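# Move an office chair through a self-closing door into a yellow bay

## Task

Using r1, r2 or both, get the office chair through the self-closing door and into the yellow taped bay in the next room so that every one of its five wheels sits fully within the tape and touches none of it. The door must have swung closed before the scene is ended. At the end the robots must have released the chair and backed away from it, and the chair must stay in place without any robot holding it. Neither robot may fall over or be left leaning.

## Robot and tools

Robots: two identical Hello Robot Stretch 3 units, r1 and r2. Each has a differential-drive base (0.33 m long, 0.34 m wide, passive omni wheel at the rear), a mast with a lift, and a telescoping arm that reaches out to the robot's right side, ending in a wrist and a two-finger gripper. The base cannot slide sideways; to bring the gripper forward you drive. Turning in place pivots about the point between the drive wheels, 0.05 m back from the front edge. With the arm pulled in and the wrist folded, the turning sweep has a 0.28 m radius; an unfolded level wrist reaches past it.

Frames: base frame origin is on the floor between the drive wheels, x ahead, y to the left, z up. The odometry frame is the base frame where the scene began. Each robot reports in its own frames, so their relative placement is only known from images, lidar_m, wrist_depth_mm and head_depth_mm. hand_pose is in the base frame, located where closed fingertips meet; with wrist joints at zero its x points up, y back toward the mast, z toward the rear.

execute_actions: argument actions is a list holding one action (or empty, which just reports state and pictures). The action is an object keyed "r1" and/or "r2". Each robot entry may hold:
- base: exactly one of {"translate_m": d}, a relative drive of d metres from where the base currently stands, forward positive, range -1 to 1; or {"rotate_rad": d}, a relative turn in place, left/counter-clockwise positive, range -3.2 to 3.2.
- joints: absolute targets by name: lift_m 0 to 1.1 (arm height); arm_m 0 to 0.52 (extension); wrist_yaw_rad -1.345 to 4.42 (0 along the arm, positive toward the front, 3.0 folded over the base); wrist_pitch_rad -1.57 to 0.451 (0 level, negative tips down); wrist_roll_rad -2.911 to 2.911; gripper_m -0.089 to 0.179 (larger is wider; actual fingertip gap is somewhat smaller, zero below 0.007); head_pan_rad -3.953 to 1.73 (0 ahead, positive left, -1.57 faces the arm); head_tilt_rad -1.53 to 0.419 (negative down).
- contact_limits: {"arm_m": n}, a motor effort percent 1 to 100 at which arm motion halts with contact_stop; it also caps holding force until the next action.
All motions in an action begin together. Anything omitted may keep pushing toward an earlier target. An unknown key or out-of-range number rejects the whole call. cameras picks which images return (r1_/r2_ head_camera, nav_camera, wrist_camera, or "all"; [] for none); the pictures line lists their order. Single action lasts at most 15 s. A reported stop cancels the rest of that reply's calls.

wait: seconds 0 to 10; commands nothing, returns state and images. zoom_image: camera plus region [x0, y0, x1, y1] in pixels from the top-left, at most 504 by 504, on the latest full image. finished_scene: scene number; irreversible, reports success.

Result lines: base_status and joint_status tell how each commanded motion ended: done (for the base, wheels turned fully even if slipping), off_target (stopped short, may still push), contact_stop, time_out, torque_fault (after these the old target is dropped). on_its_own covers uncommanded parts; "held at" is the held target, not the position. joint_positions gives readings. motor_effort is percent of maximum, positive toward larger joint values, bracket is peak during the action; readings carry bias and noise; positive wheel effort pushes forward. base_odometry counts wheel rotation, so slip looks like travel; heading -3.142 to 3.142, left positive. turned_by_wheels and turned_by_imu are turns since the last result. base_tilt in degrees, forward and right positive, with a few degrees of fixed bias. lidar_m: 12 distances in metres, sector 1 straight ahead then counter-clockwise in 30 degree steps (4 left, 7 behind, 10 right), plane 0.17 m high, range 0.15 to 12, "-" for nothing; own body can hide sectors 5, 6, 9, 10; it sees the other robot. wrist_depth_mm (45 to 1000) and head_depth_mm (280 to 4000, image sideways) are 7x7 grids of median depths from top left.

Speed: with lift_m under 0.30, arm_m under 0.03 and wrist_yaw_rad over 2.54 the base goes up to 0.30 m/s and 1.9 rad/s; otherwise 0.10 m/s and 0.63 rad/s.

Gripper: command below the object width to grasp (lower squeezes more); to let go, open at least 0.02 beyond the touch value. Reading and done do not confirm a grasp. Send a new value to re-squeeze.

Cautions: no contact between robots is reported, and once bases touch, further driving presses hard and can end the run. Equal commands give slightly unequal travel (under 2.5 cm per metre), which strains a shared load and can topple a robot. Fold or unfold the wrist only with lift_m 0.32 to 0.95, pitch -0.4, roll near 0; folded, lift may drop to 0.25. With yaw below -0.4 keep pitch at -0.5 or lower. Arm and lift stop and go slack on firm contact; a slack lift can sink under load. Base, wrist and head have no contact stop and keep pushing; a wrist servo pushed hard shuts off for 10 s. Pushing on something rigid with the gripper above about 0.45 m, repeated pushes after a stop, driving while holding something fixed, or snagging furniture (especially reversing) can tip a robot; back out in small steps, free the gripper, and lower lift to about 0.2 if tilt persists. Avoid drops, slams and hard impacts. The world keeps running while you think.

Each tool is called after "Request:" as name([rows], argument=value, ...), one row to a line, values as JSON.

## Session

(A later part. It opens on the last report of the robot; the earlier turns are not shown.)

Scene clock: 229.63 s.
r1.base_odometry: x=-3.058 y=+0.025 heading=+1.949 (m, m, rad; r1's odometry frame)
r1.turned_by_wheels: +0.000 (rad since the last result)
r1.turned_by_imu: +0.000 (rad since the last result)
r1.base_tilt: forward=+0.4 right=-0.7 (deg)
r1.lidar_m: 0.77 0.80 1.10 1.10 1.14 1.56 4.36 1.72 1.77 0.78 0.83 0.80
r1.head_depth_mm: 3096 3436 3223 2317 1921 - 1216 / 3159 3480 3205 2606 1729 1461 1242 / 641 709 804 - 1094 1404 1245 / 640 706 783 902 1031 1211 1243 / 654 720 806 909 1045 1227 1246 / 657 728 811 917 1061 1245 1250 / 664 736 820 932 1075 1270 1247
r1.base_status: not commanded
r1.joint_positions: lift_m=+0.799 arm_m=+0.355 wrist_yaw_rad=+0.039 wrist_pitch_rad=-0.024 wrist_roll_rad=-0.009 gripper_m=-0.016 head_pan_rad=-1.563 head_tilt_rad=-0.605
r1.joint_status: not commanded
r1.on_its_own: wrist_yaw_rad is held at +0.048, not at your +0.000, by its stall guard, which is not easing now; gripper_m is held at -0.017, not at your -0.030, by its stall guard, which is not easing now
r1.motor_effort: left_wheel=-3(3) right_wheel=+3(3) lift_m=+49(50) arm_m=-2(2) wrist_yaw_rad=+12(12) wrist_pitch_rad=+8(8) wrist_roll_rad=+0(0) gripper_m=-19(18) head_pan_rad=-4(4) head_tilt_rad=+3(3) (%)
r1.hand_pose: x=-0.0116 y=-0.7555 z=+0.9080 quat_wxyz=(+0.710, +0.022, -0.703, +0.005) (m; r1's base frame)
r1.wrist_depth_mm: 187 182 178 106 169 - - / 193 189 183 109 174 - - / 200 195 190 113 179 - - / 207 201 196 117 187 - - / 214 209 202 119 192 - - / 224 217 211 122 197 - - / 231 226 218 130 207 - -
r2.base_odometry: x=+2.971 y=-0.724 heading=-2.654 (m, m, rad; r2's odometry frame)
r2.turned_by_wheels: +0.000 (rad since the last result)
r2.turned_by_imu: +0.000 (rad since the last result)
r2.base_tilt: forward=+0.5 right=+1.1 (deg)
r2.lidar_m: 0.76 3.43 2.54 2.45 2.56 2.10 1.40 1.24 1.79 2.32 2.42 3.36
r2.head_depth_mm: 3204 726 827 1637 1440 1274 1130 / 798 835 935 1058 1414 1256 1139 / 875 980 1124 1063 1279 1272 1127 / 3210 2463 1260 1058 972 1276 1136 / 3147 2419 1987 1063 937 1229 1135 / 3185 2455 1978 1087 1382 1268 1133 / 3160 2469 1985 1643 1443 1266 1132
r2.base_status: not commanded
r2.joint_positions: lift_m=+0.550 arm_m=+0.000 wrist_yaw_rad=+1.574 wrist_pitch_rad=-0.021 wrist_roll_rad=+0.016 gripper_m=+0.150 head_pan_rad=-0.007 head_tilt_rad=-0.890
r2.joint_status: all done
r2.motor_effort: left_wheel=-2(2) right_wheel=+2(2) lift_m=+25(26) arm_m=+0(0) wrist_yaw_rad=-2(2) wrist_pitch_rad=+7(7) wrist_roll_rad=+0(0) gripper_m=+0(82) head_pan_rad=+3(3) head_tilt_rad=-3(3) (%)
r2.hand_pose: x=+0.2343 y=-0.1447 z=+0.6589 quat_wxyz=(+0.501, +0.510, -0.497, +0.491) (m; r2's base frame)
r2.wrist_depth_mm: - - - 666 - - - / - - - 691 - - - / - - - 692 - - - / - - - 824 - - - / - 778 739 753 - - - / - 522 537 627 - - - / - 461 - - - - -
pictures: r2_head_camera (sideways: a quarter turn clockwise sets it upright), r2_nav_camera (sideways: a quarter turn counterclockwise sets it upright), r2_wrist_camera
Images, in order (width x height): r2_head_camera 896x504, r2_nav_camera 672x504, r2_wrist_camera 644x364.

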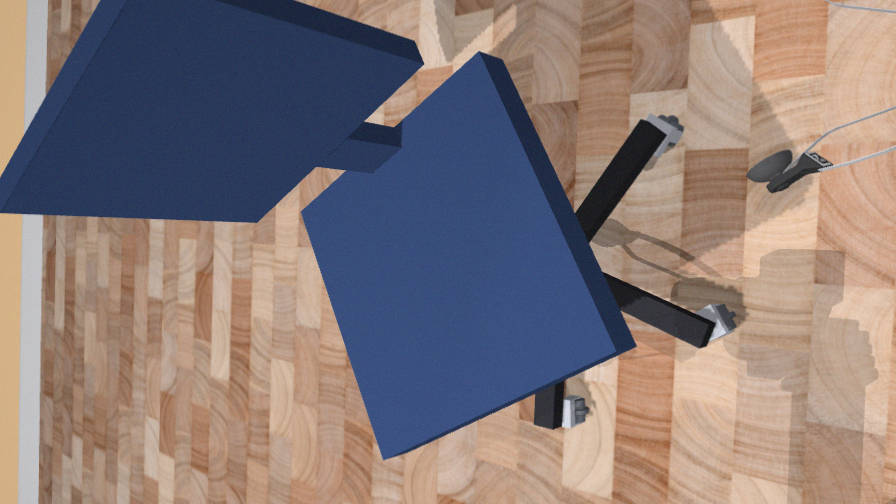

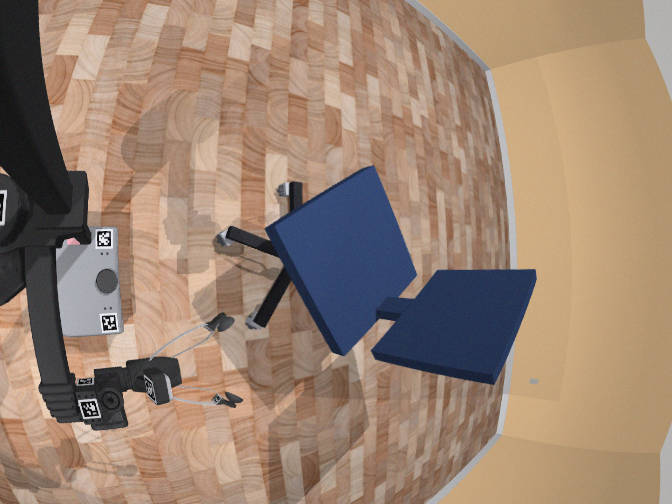

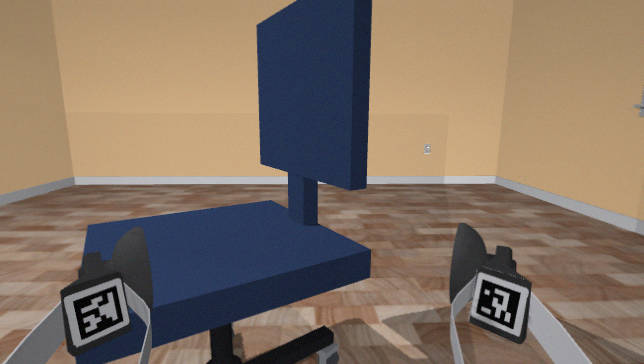

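Request:
execute_actions([
  {"r2":{"base":{"translate_m":0.25},"joints":{"lift_m":0.345,"wrist_yaw_rad":1.9,"wrist_roll_rad":1.57,"head_tilt_rad":-1.2}}},
], cameras=["r2_head_camera","r2_wrist_camera"])

Scene clock: 239.40 s.
r1.base_odometry: x=-3.058 y=+0.025 heading=+1.949 (m, m, rad; r1's odometry frame)
r1.turned_by_wheels: +0.000 (rad since the last result)
r1.turned_by_imu: +0.000 (rad since the last result)
r1.base_tilt: forward=+0.4 right=-0.7 (deg)
r1.lidar_m: 0.77 0.80 1.10 1.10 1.14 1.56 4.35 1.90 3.76 0.78 0.84 0.80
r1.head_depth_mm: 3142 3424 3164 2306 1918 - 1223 / 3105 3431 3239 2630 1754 1469 1236 / 639 707 802 - 1090 1396 1247 / 639 707 784 902 1034 1212 1245 / 653 720 803 906 1046 1225 1250 / 659 727 813 920 1057 1255 1248 / 664 735 820 926 1074 1269 1249
r1.base_status: not commanded
r1.joint_positions: lift_m=+0.799 arm_m=+0.355 wrist_yaw_rad=+0.039 wrist_pitch_rad=-0.024 wrist_roll_rad=-0.009 gripper_m=-0.016 head_pan_rad=-1.563 head_tilt_rad=-0.605
r1.joint_status: not commanded
r1.on_its_own: wrist_yaw_rad is held at +0.048, not at your +0.000, by its stall guard, which is not easing now; gripper_m is held at -0.017, not at your -0.030, by its stall guard, which is not easing now
r1.motor_effort: left_wheel=-3(3) right_wheel=+3(3) lift_m=+50(50) arm_m=-2(2) wrist_yaw_rad=+12(12) wrist_pitch_rad=+8(8) wrist_roll_rad=+0(0) gripper_m=-18(19) head_pan_rad=-4(4) head_tilt_rad=+3(3) (%)
r1.hand_pose: x=-0.0116 y=-0.7555 z=+0.9080 quat_wxyz=(+0.710, +0.022, -0.703, +0.005) (m; r1's base frame)
r1.wrist_depth_mm: 187 183 177 106 169 - - / 193 189 184 110 174 - - / 199 195 190 113 180 - - / 207 202 196 117 186 - - / 214 208 203 119 192 - - / 224 216 211 123 198 - - / 231 224 218 130 207 - -
r2.base_odometry: x=+2.750 y=-0.841 heading=-2.654 (m, m, rad; r2's odometry frame)
r2.turned_by_wheels: +0.000 (rad since the last result)
r2.turned_by_imu: +0.003 (rad since the last result)
r2.base_tilt: forward=+0.4 right=+1.1 (deg)
r2.lidar_m: 0.51 3.45 2.52 2.45 2.56 2.37 1.48 1.48 2.41 2.33 2.42 3.36
r2.head_depth_mm: 573 646 750 1346 1273 1183 1118 / 660 764 918 886 1261 1193 - / 778 1003 944 868 1245 1189 - / 1820 1034 943 865 1251 1198 - / 1825 1650 946 866 831 1194 - / 1827 1652 944 879 1260 1190 1135 / 1820 1649 973 1365 1291 1187 1125
r2.base_status: done
r2.joint_positions: lift_m=+0.345 arm_m=+0.000 wrist_yaw_rad=+1.896 wrist_pitch_rad=-0.021 wrist_roll_rad=+1.567 gripper_m=+0.150 head_pan_rad=-0.007 head_tilt_rad=-1.185
r2.joint_status: all done
r2.motor_effort: left_wheel=-2(2) right_wheel=+2(5) lift_m=+17(22) arm_m=+0(0) wrist_yaw_rad=+2(2) wrist_pitch_rad=+7(7) wrist_roll_rad=+1(2) gripper_m=+0(0) head_pan_rad=+3(3) head_tilt_rad=-5(18) (%)
r2.hand_pose: x=+0.2209 y=-0.0636 z=+0.4542 quat_wxyz=(+0.010, +0.812, -0.583, -0.004) (m; r2's base frame)
r2.wrist_depth_mm: 432 434 459 266 - 582 497 / 631 638 - 261 - 593 499 / - - - 261 - 594 395 / - - - 258 503 493 474 / - - - 255 - 550 456 / - - - 255 - - 410 / - - - 253 - 660 361
pictures: r2_head_camera (sideways: a quarter turn clockwise sets it upright), r2_wrist_camera
Images, in order (width x height): r2_head_camera 896x504, r2_wrist_camera 644x364.

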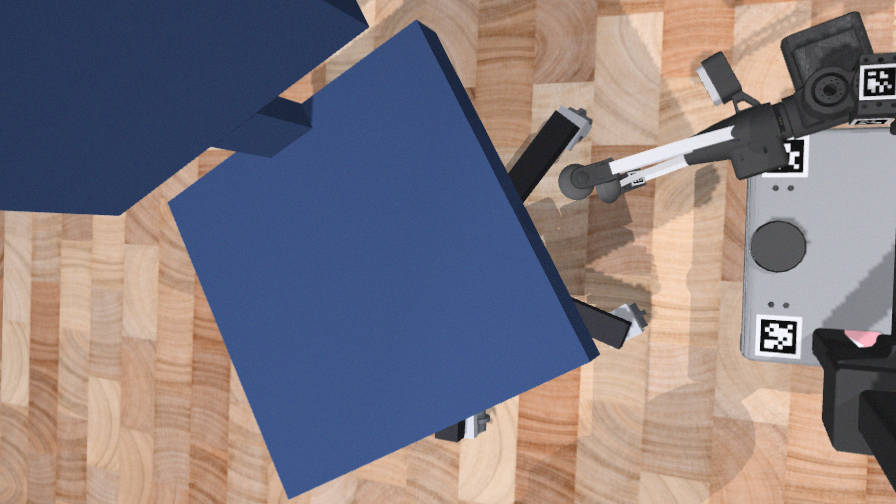

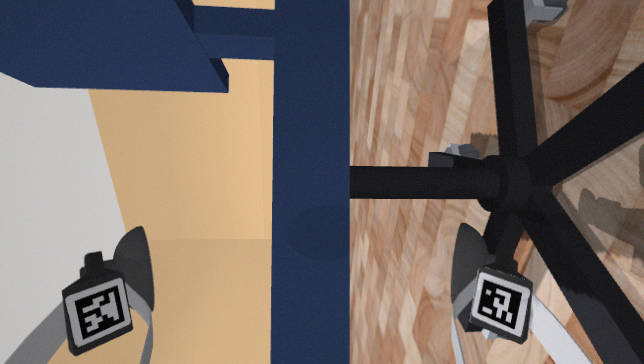

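Request:
execute_actions([
  {"r2":{"base":{"translate_m":0.14}}},
], cameras=[])

Request:
execute_actions([
  {"r2":{"joints":{"gripper_m":0.0}}},
], cameras=["r2_head_camera"])

Request:
execute_actions([
  {"r2":{"base":{"rotate_rad":-0.06},"joints":{"wrist_yaw_rad":1.96}}},
], cameras=[])

Request:
execute_actions([
  {"r2":{"base":{"translate_m":-0.6}}},
], cameras=["r2_head_camera","r2_nav_camera"])

Scene clock: 247.43 s.
r1.base_odometry: x=-3.058 y=+0.025 heading=+1.949 (m, m, rad; r1's odometry frame)
r1.turned_by_wheels: +0.000 (rad since the last result)
r1.turned_by_imu: +0.000 (rad since the last result)
r1.base_tilt: forward=+0.4 right=-0.7 (deg)
r1.lidar_m: 0.77 0.80 1.10 1.10 1.14 1.56 4.34 2.01 3.77 0.78 0.83 0.80
r1.head_depth_mm: 3130 3451 3196 2270 1899 - 1213 / 3081 3474 3205 2581 1738 1459 1242 / 640 709 800 - 1091 1391 1242 / 641 705 782 900 1037 1211 1246 / 651 723 803 910 1044 1226 1245 / 661 729 813 915 1056 1256 1244 / 665 734 824 933 1074 1268 1255
r1.base_status: not commanded
r1.joint_positions: lift_m=+0.799 arm_m=+0.355 wrist_yaw_rad=+0.039 wrist_pitch_rad=-0.024 wrist_roll_rad=-0.009 gripper_m=-0.016 head_pan_rad=-1.563 head_tilt_rad=-0.605
r1.joint_status: not commanded
r1.on_its_own: wrist_yaw_rad is held at +0.048, not at your +0.000, by its stall guard, which is not easing now; gripper_m is held at -0.017, not at your -0.030, by its stall guard, which is not easing now
r1.motor_effort: left_wheel=-3(3) right_wheel=+3(3) lift_m=+50(50) arm_m=-3(3) wrist_yaw_rad=+12(12) wrist_pitch_rad=+8(8) wrist_roll_rad=+0(0) gripper_m=-19(18) head_pan_rad=-4(3) head_tilt_rad=+3(3) (%)
r1.hand_pose: x=-0.0116 y=-0.7555 z=+0.9080 quat_wxyz=(+0.710, +0.022, -0.703, +0.005) (m; r1's base frame)
r1.wrist_depth_mm: 187 183 178 106 169 - - / 193 189 183 110 175 - - / 200 195 190 113 180 - - / 206 201 195 117 186 - - / 215 208 202 119 193 - - / 222 216 211 123 198 - - / 231 225 217 130 207 - -
r2.base_odometry: x=+2.626 y=-0.906 heading=-2.654 (m, m, rad; r2's odometry frame)
r2.turned_by_wheels: +0.000 (rad since the last result)
r2.turned_by_imu: +0.002 (rad since the last result)
r2.base_tilt: forward=+0.4 right=+1.1 (deg)
r2.lidar_m: 0.37 3.41 2.54 2.44 2.55 2.52 1.62 2.03 2.41 2.33 2.43 3.36
r2.head_depth_mm: 475 537 617 737 1257 1185 1109 / 548 632 748 866 829 1189 - / 651 768 930 867 817 1191 - / 1811 1642 944 866 802 1174 - / 1826 1640 946 870 800 772 - / 1821 1645 1501 870 805 1166 1133 / 1829 1643 1509 891 1265 1183 1122
r2.base_status: done
r2.joint_positions: lift_m=+0.345 arm_m=+0.000 wrist_yaw_rad=+1.896 wrist_pitch_rad=-0.021 wrist_roll_rad=+1.567 gripper_m=+0.150 head_pan_rad=-0.007 head_tilt_rad=-1.186
r2.joint_status: not commanded
r2.motor_effort: left_wheel=-2(3) right_wheel=+2(5) lift_m=+17(17) arm_m=+0(0) wrist_yaw_rad=+2(2) wrist_pitch_rad=+7(7) wrist_roll_rad=+1(1) gripper_m=+1(0) head_pan_rad=+3(3) head_tilt_rad=-4(5) (%)
r2.hand_pose: x=+0.2209 y=-0.0635 z=+0.4542 quat_wxyz=(+0.010, +0.812, -0.583, -0.004) (m; r2's base frame)
r2.wrist_depth_mm: 303 323 338 139 - 723 435 / 441 437 440 137 - 719 436 / - - - 137 932 718 426 / - - - 136 920 636 391 / - - - 135 360 378 359 / - - - 133 - - 374 / - - - 133 925 743 466
pictures: none
No camera images: the call's "cameras" was empty. Leave "cameras" out to get every camera's image.

Scene clock: 249.53 s.
r1.base_odometry: x=-3.058 y=+0.025 heading=+1.949 (m, m, rad; r1's odometry frame)
r1.turned_by_wheels: +0.000 (rad since the last result)
r1.turned_by_imu: +0.000 (rad since the last result)
r1.base_tilt: forward=+0.5 right=-0.7 (deg)
r1.lidar_m: 0.77 0.80 1.10 1.10 1.14 1.56 4.33 2.01 3.76 0.78 0.84 0.80
r1.head_depth_mm: 3095 3420 3227 2288 1905 - 1213 / 3108 3423 3179 2629 1740 1463 1243 / 641 707 803 - 1091 1396 1243 / 640 708 786 901 1031 1216 1237 / 653 722 803 909 1044 1228 1252 / 658 728 811 918 1058 1241 1244 / 664 735 822 928 1067 1268 1255
r1.base_status: not commanded
r1.joint_positions: lift_m=+0.799 arm_m=+0.355 wrist_yaw_rad=+0.039 wrist_pitch_rad=-0.024 wrist_roll_rad=-0.009 gripper_m=-0.016 head_pan_rad=-1.563 head_tilt_rad=-0.605
r1.joint_status: not commanded
r1.on_its_own: wrist_yaw_rad is held at +0.048, not at your +0.000, by its stall guard, which is not easing now; gripper_m is held at -0.017, not at your -0.030, by its stall guard, which is not easing now
r1.motor_effort: left_wheel=-3(3) right_wheel=+3(3) lift_m=+50(50) arm_m=-2(3) wrist_yaw_rad=+12(12) wrist_pitch_rad=+8(8) wrist_roll_rad=+0(0) gripper_m=-19(18) head_pan_rad=-4(4) head_tilt_rad=+3(3) (%)
r1.hand_pose: x=-0.0116 y=-0.7555 z=+0.9080 quat_wxyz=(+0.710, +0.022, -0.703, +0.005) (m; r1's base frame)
r1.wrist_depth_mm: 187 183 178 106 169 - - / 194 188 183 109 174 - - / 200 196 190 113 180 - - / 207 202 196 117 186 - - / 214 209 203 119 192 - - / 222 217 210 122 197 - - / 231 225 219 130 207 - -
r2.base_odometry: x=+2.626 y=-0.906 heading=-2.654 (m, m, rad; r2's odometry frame)
r2.turned_by_wheels: +0.000 (rad since the last result)
r2.turned_by_imu: +0.000 (rad since the last result)
r2.base_tilt: forward=+0.4 right=+1.1 (deg)
r2.lidar_m: 0.37 3.42 2.54 2.45 2.55 2.52 1.61 2.03 2.41 2.33 2.43 3.37
r2.head_depth_mm: 474 536 615 726 1242 1182 1112 / 550 633 746 866 825 1180 - / 655 778 933 866 813 1189 - / 1817 1639 946 866 804 1177 - / 1821 1643 946 868 804 777 - / 1837 1635 1511 870 806 1165 1134 / 1835 1649 1505 885 1264 1184 1121
r2.base_status: not commanded
r2.joint_positions: lift_m=+0.345 arm_m=+0.000 wrist_yaw_rad=+1.905 wrist_pitch_rad=-0.045 wrist_roll_rad=+1.570 gripper_m=+0.001 head_pan_rad=-0.007 head_tilt_rad=-1.186
r2.joint_status: all done
r2.motor_effort: left_wheel=-1(2) right_wheel=-5(8) lift_m=+20(20) arm_m=+0(0) wrist_yaw_rad=-4(4) wrist_pitch_rad=+14(16) wrist_roll_rad=+0(1) gripper_m=-27(99) head_pan_rad=+3(3) head_tilt_rad=-5(5) (%)
r2.hand_pose: x=+0.2194 y=-0.0618 z=+0.4480 quat_wxyz=(+0.019, +0.815, -0.580, -0.012) (m; r2's base frame)
r2.wrist_depth_mm: 304 320 323 135 - 677 425 / 445 449 378 134 977 685 426 / - - - 134 968 683 422 / - - - 133 964 615 401 / - - 131 133 367 382 367 / - - 129 132 136 683 367 / - - - 132 967 511 476
pictures: r2_head_camera (sideways: a quarter turn clockwise sets it upright)
Images, in order (width x height): r2_head_camera 896x504.

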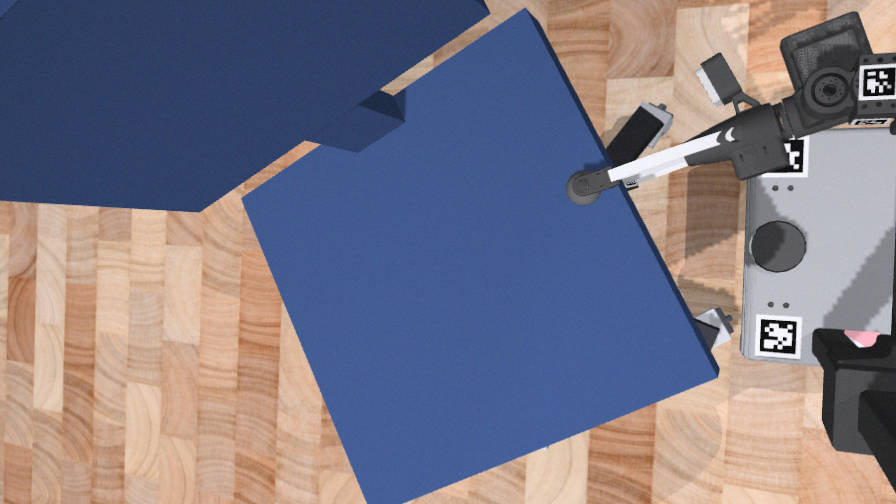

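Scene clock: 250.33 s.
r1.base_odometry: x=-3.058 y=+0.025 heading=+1.949 (m, m, rad; r1's odometry frame)
r1.turned_by_wheels: +0.000 (rad since the last result)
r1.turned_by_imu: +0.000 (rad since the last result)
r1.base_tilt: forward=+0.4 right=-0.7 (deg)
r1.lidar_m: 0.77 0.80 1.10 1.10 1.14 1.56 4.32 2.02 3.76 0.78 0.83 0.80
r1.head_depth_mm: 3128 3414 3194 2290 1910 - 1214 / 3067 3448 3187 2595 1753 1462 1246 / 641 708 803 - 1088 1392 1242 / 638 705 784 904 1031 1209 1245 / 654 722 805 907 1045 1229 1247 / 660 728 812 920 1058 1248 1244 / 663 736 821 935 1074 1270 1248
r1.base_status: not commanded
r1.joint_positions: lift_m=+0.799 arm_m=+0.355 wrist_yaw_rad=+0.039 wrist_pitch_rad=-0.024 wrist_roll_rad=-0.009 gripper_m=-0.016 head_pan_rad=-1.563 head_tilt_rad=-0.605
r1.joint_status: not commanded
r1.on_its_own: wrist_yaw_rad is held at +0.048, not at your +0.000, by its stall guard, which is not easing now; gripper_m is held at -0.017, not at your -0.030, by its stall guard, which is not easing now
r1.motor_effort: left_wheel=-4(3) right_wheel=+3(3) lift_m=+51(50) arm_m=-3(3) wrist_yaw_rad=+12(12) wrist_pitch_rad=+8(8) wrist_roll_rad=+0(0) gripper_m=-18(19) head_pan_rad=-4(4) head_tilt_rad=+3(3) (%)
r1.hand_pose: x=-0.0116 y=-0.7555 z=+0.9080 quat_wxyz=(+0.710, +0.022, -0.703, +0.005) (m; r1's base frame)
r1.wrist_depth_mm: 186 183 178 106 169 - - / 193 188 183 109 174 - - / 199 195 189 113 180 - - / 207 202 196 116 185 - - / 214 209 203 119 192 - - / 223 217 210 123 198 - - / 231 224 218 130 207 - -
r2.base_odometry: x=+2.626 y=-0.906 heading=-2.713 (m, m, rad; r2's odometry frame)
r2.turned_by_wheels: -0.059 (rad since the last result)
r2.turned_by_imu: -0.058 (rad since the last result)
r2.base_tilt: forward=+0.5 right=+1.1 (deg)
r2.lidar_m: 0.37 3.52 2.57 2.45 2.51 2.56 1.77 1.61 2.45 2.33 2.39 3.18
r2.head_depth_mm: 441 500 577 691 1254 1189 1105 / 507 586 695 856 842 1194 - / 598 710 906 865 819 1189 - / 1782 1604 943 865 802 1171 - / 1826 1645 945 869 804 770 - / 1831 1636 1502 868 803 1152 1132 / 1811 1652 1509 873 1254 1187 1123
r2.base_status: rotate_rad off_target (by the wheels' count: -0.0591 of -0.0600)
r2.joint_positions: lift_m=+0.345 arm_m=+0.000 wrist_yaw_rad=+1.972 wrist_pitch_rad=-0.045 wrist_roll_rad=+1.570 gripper_m=+0.004 head_pan_rad=-0.007 head_tilt_rad=-1.186
r2.joint_status: all done
r2.motor_effort: left_wheel=+12(12) right_wheel=-15(17) lift_m=+20(20) arm_m=+0(0) wrist_yaw_rad=-9(8) wrist_pitch_rad=+14(14) wrist_roll_rad=+0(0) gripper_m=-26(27) head_pan_rad=+3(3) head_tilt_rad=-5(4) (%)
r2.hand_pose: x=+0.2133 y=-0.0457 z=+0.4480 quat_wxyz=(+0.019, +0.834, -0.552, -0.012) (m; r2's base frame)
r2.wrist_depth_mm: 322 319 322 132 959 689 421 / 478 486 497 132 986 685 424 / - - - 132 956 691 431 / - - - 132 954 612 387 / - - 130 132 365 379 367 / - - 130 132 136 676 364 / - - - 133 965 528 482
pictures: none
No camera images: the call's "cameras" was empty. Leave "cameras" out to get every camera's image.

Scene clock: 257.37 s.
r1.base_odometry: x=-3.058 y=+0.025 heading=+1.949 (m, m, rad; r1's odometry frame)
r1.turned_by_wheels: +0.000 (rad since the last result)
r1.turned_by_imu: +0.000 (rad since the last result)
r1.base_tilt: forward=+0.4 right=-0.7 (deg)
r1.lidar_m: 0.77 0.80 1.10 1.10 1.14 1.57 4.33 1.85 1.60 0.78 0.84 0.80
r1.head_depth_mm: 3076 3403 3176 2281 1896 - 1213 / 3110 3416 3192 2588 1733 1475 1238 / 641 708 800 - 1091 1392 1243 / 640 706 785 901 1034 1210 1243 / 655 721 805 909 1044 1232 1244 / 656 729 813 921 1056 1251 1250 / 665 735 821 932 1076 1268 1246
r1.base_status: not commanded
r1.joint_positions: lift_m=+0.799 arm_m=+0.355 wrist_yaw_rad=+0.039 wrist_pitch_rad=-0.024 wrist_roll_rad=-0.009 gripper_m=-0.016 head_pan_rad=-1.563 head_tilt_rad=-0.605
r1.joint_status: not commanded
r1.on_its_own: wrist_yaw_rad is held at +0.048, not at your +0.000, by its stall guard, which is not easing now; gripper_m is held at -0.017, not at your -0.030, by its stall guard, which is not easing now
r1.motor_effort: left_wheel=-4(3) right_wheel=+3(3) lift_m=+50(50) arm_m=-2(3) wrist_yaw_rad=+12(12) wrist_pitch_rad=+8(8) wrist_roll_rad=+0(0) gripper_m=-19(19) head_pan_rad=-4(4) head_tilt_rad=+3(3) (%)
r1.hand_pose: x=-0.0116 y=-0.7555 z=+0.9080 quat_wxyz=(+0.710, +0.022, -0.703, +0.005) (m; r1's base frame)
r1.wrist_depth_mm: 187 182 178 106 170 - - / 193 188 184 110 174 - - / 200 195 190 113 180 - - / 207 202 196 117 186 - - / 214 208 203 119 192 - - / 222 216 210 123 198 - - / 232 224 218 130 208 - -
r2.base_odometry: x=+3.172 y=-0.657 heading=-2.713 (m, m, rad; r2's odometry frame)
r2.turned_by_wheels: +0.000 (rad since the last result)
r2.turned_by_imu: -0.005 (rad since the last result)
r2.base_tilt: forward=+0.5 right=+1.1 (deg)
r2.lidar_m: 0.41 3.64 2.54 2.43 2.48 1.93 1.74 1.05 1.61 2.35 2.41 3.20
r2.head_depth_mm: 1814 1641 928 853 808 1182 1113 / 1803 1627 944 863 809 1196 - / 1808 1648 942 865 810 1196 - / 1816 1652 941 867 809 1170 - / 1828 1645 945 865 812 1199 - / 1830 1652 1481 1369 1247 1188 1131 / 1832 1658 1503 1384 1271 1190 1121
r2.base_status: done
r2.joint_positions: lift_m=+0.345 arm_m=+0.000 wrist_yaw_rad=+1.893 wrist_pitch_rad=-0.045 wrist_roll_rad=+1.573 gripper_m=+0.013 head_pan_rad=-0.007 head_tilt_rad=-1.186
r2.joint_status: not commanded
r2.on_its_own: wrist_yaw_rad is held at +1.915, not at your +1.960, by its stall guard, which is not easing now; gripper_m is held at +0.012, not at your +0.000, by its stall guard, which is not easing now; wrist_yaw_rad is at rest, and its effort (+15) is outside its rest range (-12 to +12)
r2.motor_effort: left_wheel=+0(8) right_wheel=-8(21) lift_m=+20(20) arm_m=+0(0) wrist_yaw_rad=+15(20) wrist_pitch_rad=+15(15) wrist_roll_rad=-1(1) gripper_m=-22(26) head_pan_rad=+3(3) head_tilt_rad=-5(5) (%)
r2.hand_pose: x=+0.2204 y=-0.0646 z=+0.4479 quat_wxyz=(+0.018, +0.811, -0.584, -0.014) (m; r2's base frame)
r2.wrist_depth_mm: - - 93 93 97 674 422 / - - 100 99 104 676 395 / - - 106 106 350 365 353 / - - - 113 363 631 359 / - - 123 123 894 688 438 / - - 128 133 138 538 481 / - - - 146 - 583 480
pictures: r2_head_camera (sideways: a quarter turn clockwise sets it upright), r2_nav_camera (sideways: a quarter turn counterclockwise sets it upright)
Images, in order (width x height): r2_head_camera 896x504, r2_nav_camera 672x504.

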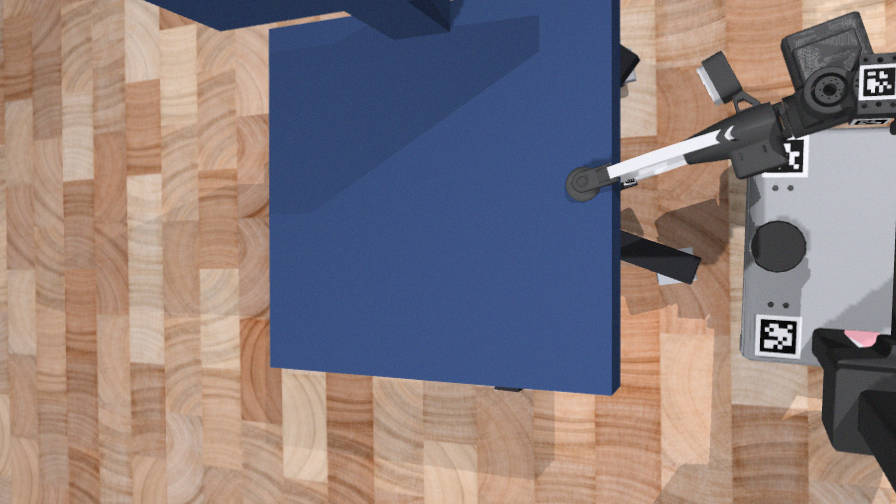

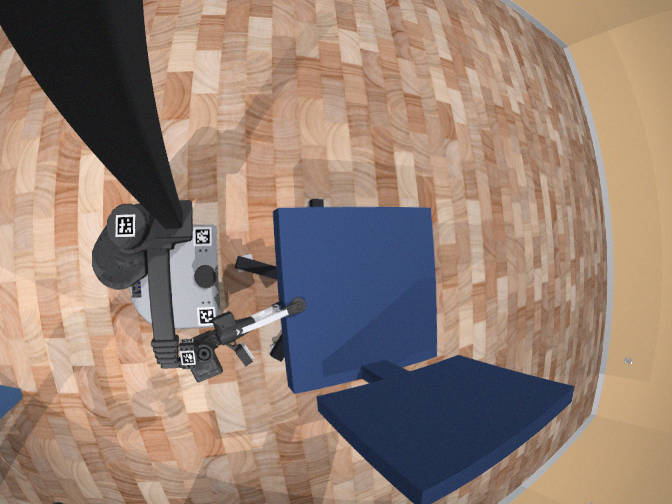

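Request:
execute_actions([
  {"r2":{"base":{"rotate_rad":-0.03},"joints":{"lift_m":0.339}}},
], cameras=[])

Request:
execute_actions([
  {"r2":{"base":{"translate_m":-1},"joints":{"head_tilt_rad":-1.5}}},
], cameras=["r2_nav_camera"])

Request:
execute_actions([
  {"r2":{"base":{"translate_m":-0.7}}},
], cameras=["r2_head_camera","r2_nav_camera"])

Scene clock: 264.20 s.
r1.base_odometry: x=-3.058 y=+0.025 heading=+1.949 (m, m, rad; r1's odometry frame)
r1.turned_by_wheels: +0.000 (rad since the last result)
r1.turned_by_imu: +0.000 (rad since the last result)
r1.base_tilt: forward=+0.5 right=-0.7 (deg)
r1.lidar_m: 0.77 0.80 1.10 1.10 1.14 1.56 4.33 1.86 1.59 0.78 0.83 0.80
r1.head_depth_mm: 3140 3446 3173 2279 1896 - 1217 / 3121 3479 3270 2594 1733 1458 1241 / 641 706 799 - 1088 1390 1241 / 641 705 785 901 1032 1209 1240 / 653 723 806 909 1042 1227 1246 / 660 727 812 917 1058 1248 1246 / 665 736 823 930 1076 1274 1246
r1.base_status: not commanded
r1.joint_positions: lift_m=+0.799 arm_m=+0.355 wrist_yaw_rad=+0.039 wrist_pitch_rad=-0.024 wrist_roll_rad=-0.009 gripper_m=-0.016 head_pan_rad=-1.563 head_tilt_rad=-0.605
r1.joint_status: not commanded
r1.on_its_own: wrist_yaw_rad is held at +0.048, not at your +0.000, by its stall guard, which is not easing now; gripper_m is held at -0.017, not at your -0.030, by its stall guard, which is not easing now
r1.motor_effort: left_wheel=-4(3) right_wheel=+3(3) lift_m=+50(50) arm_m=-3(2) wrist_yaw_rad=+12(13) wrist_pitch_rad=+8(8) wrist_roll_rad=+0(1) gripper_m=-18(19) head_pan_rad=-4(4) head_tilt_rad=+3(3) (%)
r1.hand_pose: x=-0.0116 y=-0.7555 z=+0.9080 quat_wxyz=(+0.710, +0.022, -0.703, +0.005) (m; r1's base frame)
r1.wrist_depth_mm: 187 183 178 106 169 - - / 193 189 183 110 174 - - / 200 195 189 113 179 - - / 206 201 196 117 186 - - / 215 209 202 119 192 - - / 222 216 211 123 197 - - / 231 224 217 130 207 - -
r2.base_odometry: x=+3.172 y=-0.657 heading=-2.742 (m, m, rad; r2's odometry frame)
r2.turned_by_wheels: -0.030 (rad since the last result)
r2.turned_by_imu: -0.029 (rad since the last result)
r2.base_tilt: forward=+0.4 right=+1.1 (deg)
r2.lidar_m: 0.41 3.78 2.58 2.42 2.48 1.95 1.89 1.06 1.61 2.36 2.40 3.13
r2.head_depth_mm: 1808 1568 903 843 818 1184 1107 / 1810 1633 943 865 809 1203 - / 1814 1631 941 865 812 1188 - / 1816 1646 946 869 811 1172 - / 1828 1637 944 869 812 1202 - / 1818 1644 1457 1349 1235 1191 1129 / 1825 1646 1495 1379 1276 1190 1120
r2.base_status: done
r2.joint_positions: lift_m=+0.339 arm_m=+0.000 wrist_yaw_rad=+1.904 wrist_pitch_rad=-0.028 wrist_roll_rad=+1.573 gripper_m=+0.013 head_pan_rad=-0.007 head_tilt_rad=-1.186
r2.joint_status: all done
r2.on_its_own: wrist_yaw_rad is held at +1.915, not at your +1.960, by its stall guard, which is not easing now; gripper_m is held at +0.012, not at your +0.000, by its stall guard, which is not easing now
r2.motor_effort: left_wheel=+1(3) right_wheel=-9(15) lift_m=+18(19) arm_m=+1(0) wrist_yaw_rad=+7(15) wrist_pitch_rad=+9(15) wrist_roll_rad=-1(1) gripper_m=-21(22) head_pan_rad=+3(3) head_tilt_rad=-4(5) (%)
r2.hand_pose: x=+0.2200 y=-0.0617 z=+0.4463 quat_wxyz=(+0.011, +0.815, -0.580, -0.009) (m; r2's base frame)
r2.wrist_depth_mm: - - 95 96 100 689 428 / - - 101 102 902 689 399 / - - 108 109 349 368 353 / - - 116 116 912 650 356 / - - 123 123 965 688 429 / - - 131 133 902 685 458 / - - - 144 - 523 487
pictures: none
No camera images: the call's "cameras" was empty. Leave "cameras" out to get every camera's image.

Scene clock: 275.23 s.
r1.base_odometry: x=-3.058 y=+0.025 heading=+1.949 (m, m, rad; r1's odometry frame)
r1.turned_by_wheels: +0.000 (rad since the last result)
r1.turned_by_imu: +0.000 (rad since the last result)
r1.base_tilt: forward=+0.5 right=-0.7 (deg)
r1.lidar_m: 0.77 0.80 1.10 1.10 1.14 1.56 4.33 5.15 1.15 0.78 0.83 0.80
r1.head_depth_mm: 3078 3449 920 1000 1080 - 1213 / 3131 3463 2725 1018 1548 1460 1242 / 641 709 802 - 1088 1396 1245 / 640 706 785 898 1034 1213 1248 / 651 723 807 911 1047 1233 1238 / 658 727 813 917 1057 1240 1246 / 665 737 821 933 1073 1269 1243
r1.base_status: not commanded
r1.joint_positions: lift_m=+0.799 arm_m=+0.355 wrist_yaw_rad=+0.039 wrist_pitch_rad=-0.024 wrist_roll_rad=-0.009 gripper_m=-0.016 head_pan_rad=-1.563 head_tilt_rad=-0.605
r1.joint_status: not commanded
r1.on_its_own: wrist_yaw_rad is held at +0.048, not at your +0.000, by its stall guard, which is not easing now; gripper_m is held at -0.017, not at your -0.030, by its stall guard, which is not easing now
r1.motor_effort: left_wheel=-3(3) right_wheel=+3(3) lift_m=+50(49) arm_m=-2(3) wrist_yaw_rad=+12(12) wrist_pitch_rad=+8(8) wrist_roll_rad=+0(0) gripper_m=-18(19) head_pan_rad=-4(4) head_tilt_rad=+3(3) (%)
r1.hand_pose: x=-0.0116 y=-0.7555 z=+0.9080 quat_wxyz=(+0.710, +0.022, -0.703, +0.005) (m; r1's base frame)
r1.wrist_depth_mm: 187 182 178 106 169 - - / 193 189 183 109 174 - - / 200 195 190 113 180 327 296 / 207 200 196 117 186 332 300 / 214 208 202 119 192 339 307 / 223 217 211 123 198 351 313 / 231 225 217 130 207 358 321
r2.base_odometry: x=+4.093 y=-0.268 heading=-2.742 (m, m, rad; r2's odometry frame)
r2.turned_by_wheels: +0.000 (rad since the last result)
r2.turned_by_imu: -0.007 (rad since the last result)
r2.base_tilt: forward=+0.4 right=+1.1 (deg)
r2.lidar_m: 4.99 3.65 2.50 2.34 1.32 0.93 3.80 0.71 0.52 0.50 2.48 0.46
r2.head_depth_mm: 836 823 804 1248 1233 1200 1178 / 844 818 806 1254 - 1202 1183 / 845 825 810 1258 - 1204 1186 / 1347 831 818 1259 - - 1181 / 1350 1318 1289 1264 - - 1188 / 1344 1319 1295 1268 1250 - 1189 / 1354 1330 1300 1270 1245 1211 1198
r2.base_status: done
r2.joint_positions: lift_m=+0.339 arm_m=+0.000 wrist_yaw_rad=+1.534 wrist_pitch_rad=-0.027 wrist_roll_rad=+1.573 gripper_m=+0.013 head_pan_rad=-0.007 head_tilt_rad=-1.483
r2.joint_status: all done
r2.on_its_own: wrist_yaw_rad is held at +1.546, not at your +1.960, by its stall guard, which is not easing now; gripper_m is held at +0.012, not at your +0.000, by its stall guard, which is not easing now
r2.motor_effort: left_wheel=+1(4) right_wheel=-9(17) lift_m=+18(18) arm_m=+0(0) wrist_yaw_rad=+8(27) wrist_pitch_rad=+9(9) wrist_roll_rad=-1(1) gripper_m=-21(21) head_pan_rad=+3(3) head_tilt_rad=-5(20) (%)
r2.hand_pose: x=+0.2339 y=-0.1548 z=+0.4465 quat_wxyz=(+0.009, +0.694, -0.720, -0.011) (m; r2's base frame)
r2.wrist_depth_mm: - - 93 93 97 565 481 / - - 100 100 104 683 401 / - - 107 106 345 362 349 / - - 115 114 918 524 370 / - - 123 123 960 670 384 / - - 131 134 908 677 404 / - - - 147 - 639 398
pictures: r2_nav_camera (sideways: a quarter turn counterclockwise sets it upright)
Images, in order (width x height): r2_nav_camera 672x504.

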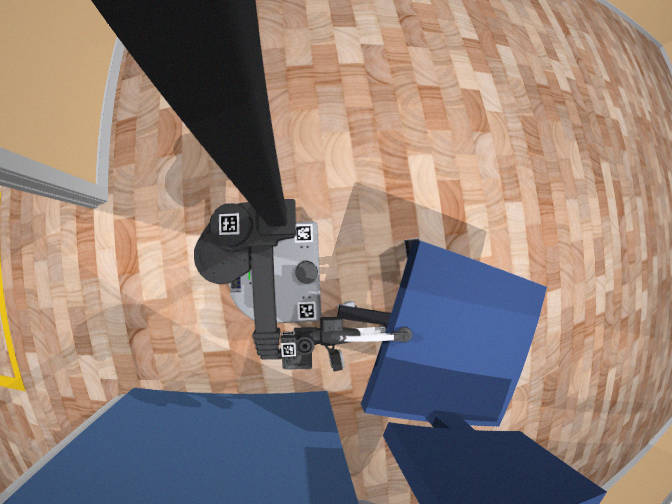

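Scene clock: 283.47 s.
r1.base_odometry: x=-3.058 y=+0.025 heading=+1.949 (m, m, rad; r1's odometry frame)
r1.turned_by_wheels: +0.000 (rad since the last result)
r1.turned_by_imu: +0.000 (rad since the last result)
r1.base_tilt: forward=+0.4 right=-0.7 (deg)
r1.lidar_m: 0.77 0.80 1.10 1.10 1.14 1.57 4.33 5.16 3.77 0.78 0.84 0.80
r1.head_depth_mm: 3093 3423 3211 2293 1902 - 1213 / 3133 3427 3065 2504 1627 1460 1237 / 639 705 799 - 1087 1322 1241 / 640 705 784 903 1035 1211 1243 / 653 721 805 908 1045 1223 1251 / 658 728 814 920 1055 1238 1249 / 663 736 823 933 1078 1266 1250
r1.base_status: not commanded
r1.joint_positions: lift_m=+0.799 arm_m=+0.355 wrist_yaw_rad=+0.039 wrist_pitch_rad=-0.025 wrist_roll_rad=-0.009 gripper_m=-0.016 head_pan_rad=-1.563 head_tilt_rad=-0.604
r1.joint_status: not commanded
r1.on_its_own: wrist_yaw_rad is held at +0.048, not at your +0.000, by its stall guard, which is not easing now; gripper_m is held at -0.017, not at your -0.030, by its stall guard, which is not easing now
r1.motor_effort: left_wheel=-4(5) right_wheel=+4(4) lift_m=+50(50) arm_m=-1(3) wrist_yaw_rad=+12(12) wrist_pitch_rad=+8(9) wrist_roll_rad=+0(0) gripper_m=-18(19) head_pan_rad=-4(3) head_tilt_rad=+2(3) (%)
r1.hand_pose: x=-0.0116 y=-0.7554 z=+0.9078 quat_wxyz=(+0.710, +0.023, -0.703, +0.005) (m; r1's base frame)
r1.wrist_depth_mm: 187 183 177 106 169 - - / 192 188 183 109 174 - - / 199 195 189 113 180 - - / 206 201 195 117 185 - - / 214 208 202 119 192 - - / 223 217 210 122 197 - - / 232 224 217 130 206 - -
r2.base_odometry: x=+4.738 y=+0.005 heading=-2.742 (m, m, rad; r2's odometry frame)
r2.turned_by_wheels: +0.000 (rad since the last result)
r2.turned_by_imu: -0.005 (rad since the last result)
r2.base_tilt: forward=+0.5 right=+1.1 (deg)
r2.lidar_m: 5.70 3.58 2.44 0.94 0.38 0.44 3.10 3.17 0.57 0.50 0.52 0.66
r2.head_depth_mm: 838 825 1273 1258 1229 1202 1175 / 841 831 1282 1253 - 1204 1179 / 843 835 1277 1258 - 1203 1178 / 851 1305 1288 1262 - - 1185 / 1350 1324 1295 1265 - - 1186 / 1351 1326 1296 1265 1247 - 1191 / 1356 1324 1293 1273 1241 1038 1194
r2.base_status: done
r2.joint_positions: lift_m=+0.339 arm_m=+0.001 wrist_yaw_rad=+1.500 wrist_pitch_rad=-0.016 wrist_roll_rad=+1.574 gripper_m=+0.015 head_pan_rad=-0.007 head_tilt_rad=-1.483
r2.joint_status: not commanded
r2.on_its_own: wrist_yaw_rad is held at +1.502, not at your +1.960, by its stall guard, which is not easing now; gripper_m is held at +0.015, not at your +0.000, by its stall guard, which is not easing now
r2.motor_effort: left_wheel=+2(3) right_wheel=-2(19) lift_m=+19(19) arm_m=-1(1) wrist_yaw_rad=+1(20) wrist_pitch_rad=+5(9) wrist_roll_rad=-1(2) gripper_m=-1(22) head_pan_rad=+3(3) head_tilt_rad=-5(5) (%)
r2.hand_pose: x=+0.2338 y=-0.1634 z=+0.4493 quat_wxyz=(+0.005, +0.682, -0.732, -0.007) (m; r2's base frame)
r2.wrist_depth_mm: 547 515 494 299 697 628 423 / - - - 309 - 661 463 / - - - 328 - 602 491 / - - - 341 - 560 469 / - - - 359 - 620 411 / - - - - - 659 467 / - - - 403 - 665 495
pictures: r2_head_camera (sideways: a quarter turn clockwise sets it upright), r2_nav_camera (sideways: a quarter turn counterclockwise sets it upright)
Images, in order (width x height): r2_head_camera 896x504, r2_nav_camera 672x504.

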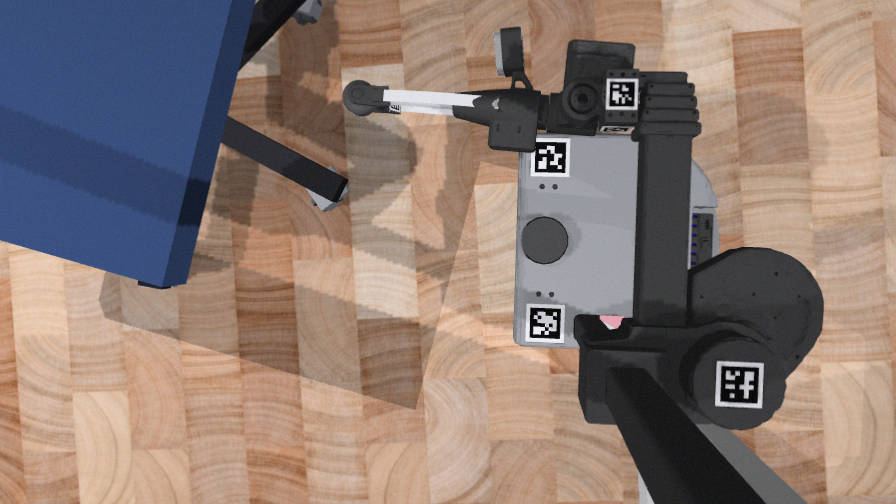

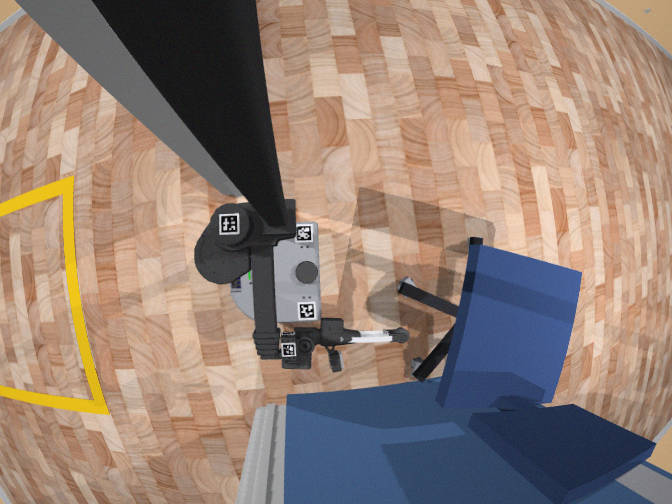

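Request:
execute_actions([
  {"r2":{"base":{"translate_m":0.2},"joints":{"gripper_m":0.15,"arm_m":0.1,"wrist_yaw_rad":1.57,"head_tilt_rad":-1.3,"head_pan_rad":-0.4}}},
], cameras=[])

Request:
execute_actions([
  {"r2":{"joints":{"gripper_m":0.005}}},
], cameras=["r2_head_camera"])

Request:
execute_actions([
  {"r2":{"joints":{"arm_m":0,"wrist_yaw_rad":1.6}}},
], cameras=["r2_head_camera","r2_nav_camera","r1_nav_camera"])

Scene clock: 292.20 s.
r1.base_odometry: x=-3.058 y=+0.025 heading=+1.949 (m, m, rad; r1's odometry frame)
r1.turned_by_wheels: +0.000 (rad since the last result)
r1.turned_by_imu: +0.000 (rad since the last result)
r1.base_tilt: forward=+0.4 right=-0.7 (deg)
r1.lidar_m: 0.77 0.80 1.10 1.10 1.14 1.56 4.34 5.14 3.79 0.78 0.83 0.80
r1.head_depth_mm: 3085 3441 3162 2298 1905 - 1217 / 3113 3466 3051 2495 1641 1468 1247 / 639 707 800 - 1084 1326 1241 / 640 708 785 902 1030 1210 1242 / 654 723 803 912 1041 1225 1244 / 660 726 813 920 1055 1248 1246 / 663 736 822 934 1074 1275 1252
r1.base_status: not commanded
r1.joint_positions: lift_m=+0.799 arm_m=+0.355 wrist_yaw_rad=+0.039 wrist_pitch_rad=-0.025 wrist_roll_rad=-0.009 gripper_m=-0.016 head_pan_rad=-1.563 head_tilt_rad=-0.604
r1.joint_status: not commanded
r1.on_its_own: wrist_yaw_rad is held at +0.048, not at your +0.000, by its stall guard, which is not easing now; gripper_m is held at -0.017, not at your -0.030, by its stall guard, which is not easing now
r1.motor_effort: left_wheel=-4(4) right_wheel=+3(4) lift_m=+50(50) arm_m=-1(1) wrist_yaw_rad=+12(11) wrist_pitch_rad=+8(8) wrist_roll_rad=+0(0) gripper_m=-18(19) head_pan_rad=-4(4) head_tilt_rad=+3(3) (%)
r1.hand_pose: x=-0.0116 y=-0.7554 z=+0.9078 quat_wxyz=(+0.710, +0.023, -0.703, +0.005) (m; r1's base frame)
r1.wrist_depth_mm: 187 183 177 106 169 - - / 193 189 183 110 175 - - / 200 195 190 113 179 - - / 207 202 196 116 185 - - / 214 208 203 119 192 - - / 223 216 210 122 198 - - / 231 225 217 130 206 - -
r2.base_odometry: x=+4.553 y=-0.073 heading=-2.742 (m, m, rad; r2's odometry frame)
r2.turned_by_wheels: +0.000 (rad since the last result)
r2.turned_by_imu: +0.002 (rad since the last result)
r2.base_tilt: forward=+0.4 right=+1.1 (deg)
r2.lidar_m: 5.49 3.61 2.46 2.08 0.53 0.49 3.31 3.37 0.52 0.50 0.52 0.47
r2.head_depth_mm: 761 823 867 845 1246 1185 1114 / 1582 932 879 845 1238 1191 1112 / 1586 935 876 842 1244 - - / 1597 934 879 840 1224 - - / 1586 937 879 836 1250 1200 - / 1598 1458 1385 1295 1245 1185 1141 / 1595 1496 1406 1320 1244 1183 1129
r2.base_status: done
r2.joint_positions: lift_m=+0.339 arm_m=+0.100 wrist_yaw_rad=+1.567 wrist_pitch_rad=-0.016 wrist_roll_rad=+1.574 gripper_m=+0.150 head_pan_rad=-0.393 head_tilt_rad=-1.298
r2.joint_status: all done
r2.motor_effort: left_wheel=+1(5) right_wheel=-2(3) lift_m=+19(19) arm_m=+2(4) wrist_yaw_rad=+2(1) wrist_pitch_rad=+5(5) wrist_roll_rad=-1(1) gripper_m=+0(84) head_pan_rad=-2(24) head_tilt_rad=-1(9) (%)
r2.hand_pose: x=+0.2344 y=-0.2456 z=+0.4493 quat_wxyz=(+0.005, +0.706, -0.708, -0.007) (m; r2's base frame)
r2.wrist_depth_mm: - 464 93 93 96 501 469 / - - 98 98 102 704 477 / - - 104 104 108 717 432 / - - - 110 370 453 364 / - - - 117 370 396 364 / - - - 125 - - 424 / - - - 134 - 744 464
pictures: none
No camera images: the call's "cameras" was empty. Leave "cameras" out to get every camera's image.

Scene clock: 294.13 s.
r1.base_odometry: x=-3.058 y=+0.025 heading=+1.949 (m, m, rad; r1's odometry frame)
r1.turned_by_wheels: +0.000 (rad since the last result)
r1.turned_by_imu: +0.000 (rad since the last result)
r1.base_tilt: forward=+0.5 right=-0.7 (deg)
r1.lidar_m: 0.77 0.80 1.10 1.10 1.14 1.57 4.32 5.12 3.76 0.78 0.83 0.80
r1.head_depth_mm: 3158 3383 3220 2284 1891 - 1213 / 3110 3387 3011 2474 1633 1469 1243 / 641 708 799 - 1086 1313 1244 / 639 705 786 900 1035 1207 1243 / 652 720 805 912 1042 1228 1243 / 658 728 814 920 1056 1253 1249 / 663 735 820 930 1072 1264 1250
r1.base_status: not commanded
r1.joint_positions: lift_m=+0.799 arm_m=+0.355 wrist_yaw_rad=+0.039 wrist_pitch_rad=-0.025 wrist_roll_rad=-0.009 gripper_m=-0.016 head_pan_rad=-1.563 head_tilt_rad=-0.604
r1.joint_status: not commanded
r1.on_its_own: wrist_yaw_rad is held at +0.048, not at your +0.000, by its stall guard, which is not easing now; gripper_m is held at -0.017, not at your -0.030, by its stall guard, which is not easing now
r1.motor_effort: left_wheel=-4(4) right_wheel=+4(4) lift_m=+50(51) arm_m=-1(1) wrist_yaw_rad=+12(12) wrist_pitch_rad=+8(9) wrist_roll_rad=+0(1) gripper_m=-19(19) head_pan_rad=-4(3) head_tilt_rad=+3(3) (%)
r1.hand_pose: x=-0.0116 y=-0.7554 z=+0.9078 quat_wxyz=(+0.710, +0.023, -0.703, +0.005) (m; r1's base frame)
r1.wrist_depth_mm: 187 183 178 106 169 - - / 193 188 184 109 174 - - / 199 195 189 113 180 - - / 207 201 196 116 186 - - / 213 209 203 119 192 - - / 222 216 211 123 198 - - / 231 224 217 130 207 - -
r2.base_odometry: x=+4.553 y=-0.073 heading=-2.742 (m, m, rad; r2's odometry frame)
r2.turned_by_wheels: +0.000 (rad since the last result)
r2.turned_by_imu: +0.000 (rad since the last result)
r2.base_tilt: forward=+0.4 right=+1.1 (deg)
r2.lidar_m: 5.50 3.62 2.46 2.08 0.55 0.49 3.30 3.36 0.52 0.50 0.52 0.48
r2.head_depth_mm: 760 821 869 844 1237 1184 1117 / 1577 934 875 841 1242 1190 1108 / 1594 934 877 841 1247 - - / 1585 939 880 840 1228 - - / 1599 935 879 835 1242 1199 - / 1587 1467 1371 1301 1245 1187 1142 / 1604 1492 1403 1325 1241 1189 1133
r2.base_status: not commanded
r2.joint_positions: lift_m=+0.339 arm_m=+0.100 wrist_yaw_rad=+1.568 wrist_pitch_rad=-0.031 wrist_roll_rad=+1.574 gripper_m=+0.006 head_pan_rad=-0.393 head_tilt_rad=-1.298
r2.joint_status: all done
r2.motor_effort: left_wheel=+1(1) right_wheel=+6(6) lift_m=+19(19) arm_m=+3(2) wrist_yaw_rad=+1(2) wrist_pitch_rad=+10(11) wrist_roll_rad=-1(1) gripper_m=-25(99) head_pan_rad=-2(3) head_tilt_rad=-1(2) (%)
r2.hand_pose: x=+0.2340 y=-0.2453 z=+0.4456 quat_wxyz=(+0.010, +0.706, -0.708, -0.012) (m; r2's base frame)
r2.wrist_depth_mm: - 468 93 94 98 502 457 / - - 98 99 900 689 463 / - - 104 105 892 681 441 / - - 111 112 392 439 366 / - - 117 118 373 420 372 / - - 123 127 133 695 424 / - - 138 136 - 498 464
pictures: r2_head_camera (sideways: a quarter turn clockwise sets it upright)
Images, in order (width x height): r2_head_camera 896x504.

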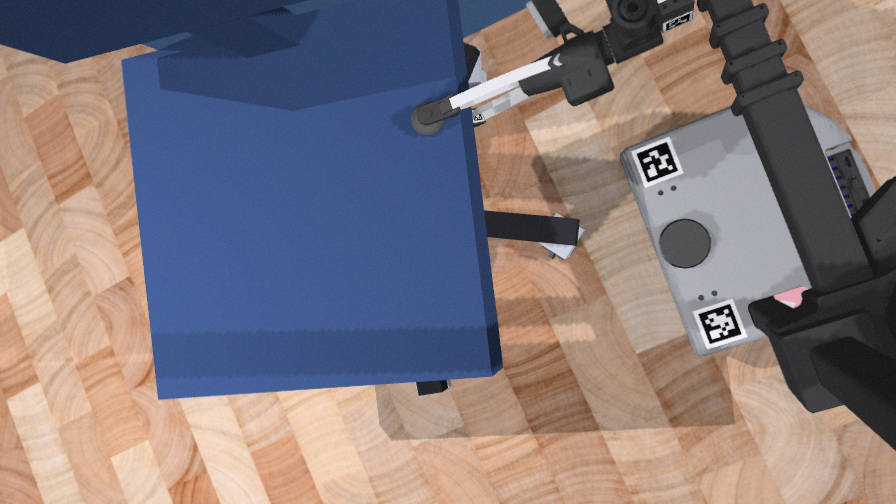

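Scene clock: 296.10 s.
r1.base_odometry: x=-3.058 y=+0.025 heading=+1.949 (m, m, rad; r1's odometry frame)
r1.turned_by_wheels: +0.000 (rad since the last result)
r1.turned_by_imu: +0.000 (rad since the last result)
r1.base_tilt: forward=+0.4 right=-0.7 (deg)
r1.lidar_m: 0.77 0.80 1.10 1.10 1.14 1.56 4.35 5.13 3.75 0.78 0.84 0.80
r1.head_depth_mm: 3067 3405 3193 2289 1923 - 1210 / 3075 3416 3225 2618 1625 1473 1248 / 642 708 800 - 1086 1345 1243 / 640 707 785 902 1030 1207 1251 / 654 720 803 910 1037 1229 1241 / 657 727 812 918 1059 1247 1247 / 664 733 819 928 1074 1276 1248
r1.base_status: not commanded
r1.joint_positions: lift_m=+0.799 arm_m=+0.355 wrist_yaw_rad=+0.039 wrist_pitch_rad=-0.025 wrist_roll_rad=-0.009 gripper_m=-0.016 head_pan_rad=-1.563 head_tilt_rad=-0.604
r1.joint_status: not commanded
r1.on_its_own: wrist_yaw_rad is held at +0.048, not at your +0.000, by its stall guard, which is not easing now; gripper_m is held at -0.017, not at your -0.030, by its stall guard, which is not easing now
r1.motor_effort: left_wheel=-4(4) right_wheel=+4(4) lift_m=+51(50) arm_m=-1(1) wrist_yaw_rad=+12(12) wrist_pitch_rad=+8(8) wrist_roll_rad=+0(0) gripper_m=-19(19) head_pan_rad=-4(4) head_tilt_rad=+3(3) (%)
r1.hand_pose: x=-0.0116 y=-0.7554 z=+0.9078 quat_wxyz=(+0.710, +0.023, -0.703, +0.005) (m; r1's base frame)
r1.wrist_depth_mm: 187 183 179 106 169 - - / 193 189 184 109 174 - - / 199 195 189 113 180 - - / 207 202 196 117 186 - - / 215 209 203 119 192 - - / 222 216 210 123 197 - - / 231 225 218 130 207 - -
r2.base_odometry: x=+4.553 y=-0.073 heading=-2.742 (m, m, rad; r2's odometry frame)
r2.turned_by_wheels: +0.000 (rad since the last result)
r2.turned_by_imu: +0.000 (rad since the last result)
r2.base_tilt: forward=+0.4 right=+1.1 (deg)
r2.lidar_m: 5.50 3.60 2.46 2.09 0.55 0.49 3.30 3.37 0.52 0.50 0.52 0.46
r2.head_depth_mm: 740 705 673 824 1241 1178 1122 / 1591 931 875 833 1255 - 1110 / 1590 929 879 836 1245 - - / 1589 933 879 844 1223 - - / 1591 938 877 849 1245 1202 - / 1599 959 881 844 1252 1186 1144 / 1597 1488 1405 1309 1250 1191 1134
r2.base_status: not commanded
r2.joint_positions: lift_m=+0.339 arm_m=+0.001 wrist_yaw_rad=+1.553 wrist_pitch_rad=-0.029 wrist_roll_rad=+1.574 gripper_m=+0.015 head_pan_rad=-0.393 head_tilt_rad=-1.298
r2.joint_status: wrist_yaw_rad off_target (ended at +1.553, target +1.600); the others done
r2.on_its_own: gripper_m is held at +0.014, not at your +0.005, by its stall guard, which is not easing now; wrist_yaw_rad is at rest, and its effort (+33) is outside its rest range (-12 to +12)
r2.motor_effort: left_wheel=-2(3) right_wheel=+1(11) lift_m=+19(19) arm_m=-6(11) wrist_yaw_rad=+33(58) wrist_pitch_rad=+9(10) wrist_roll_rad=-1(1) gripper_m=-21(25) head_pan_rad=-2(3) head_tilt_rad=+0(1) (%)
r2.hand_pose: x=+0.2340 y=-0.1506 z=+0.4461 quat_wxyz=(+0.010, +0.701, -0.713, -0.011) (m; r2's base frame)
r2.wrist_depth_mm: - - 80 82 84 704 467 / - - 88 88 92 673 443 / - - 96 96 101 696 365 / - - 107 105 369 383 364 / - - 116 117 927 706 409 / - - 127 130 517 681 442 / - - - 147 - 490 477
pictures: r1_nav_camera (sideways: a quarter turn counterclockwise sets it upright), r2_head_camera (sideways: a quarter turn clockwise sets it upright), r2_nav_camera (sideways: a quarter turn counterclockwise sets it upright)
Images, in order (width x height): r1_nav_camera 672x504, r2_head_camera 896x504, r2_nav_camera 672x504.

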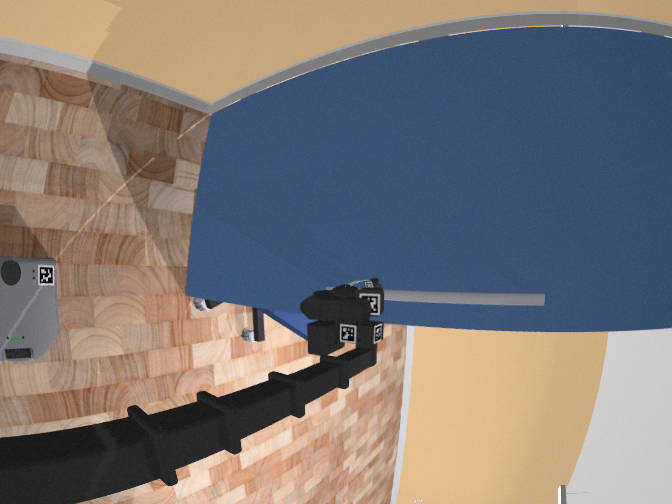

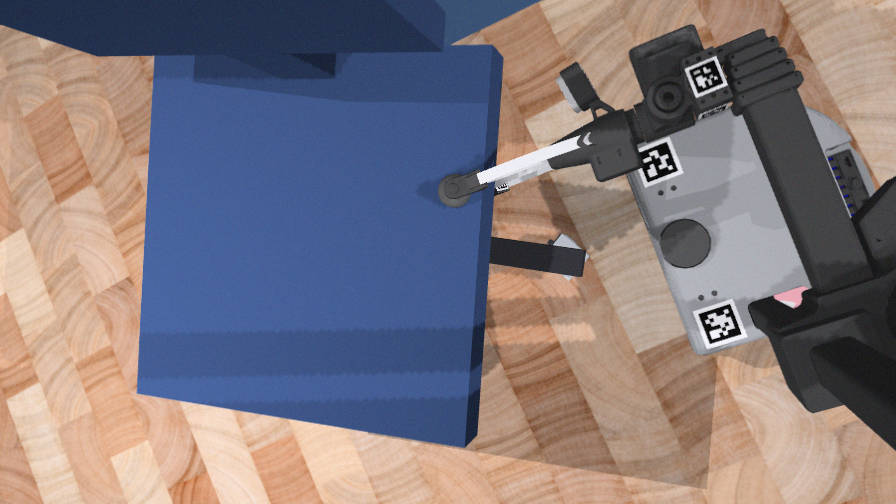

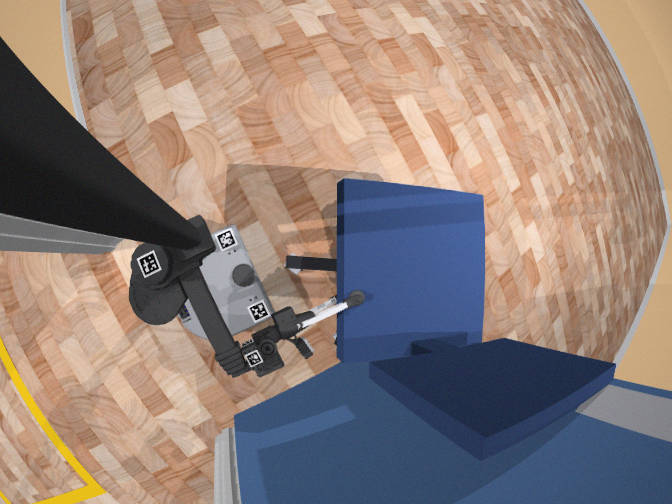

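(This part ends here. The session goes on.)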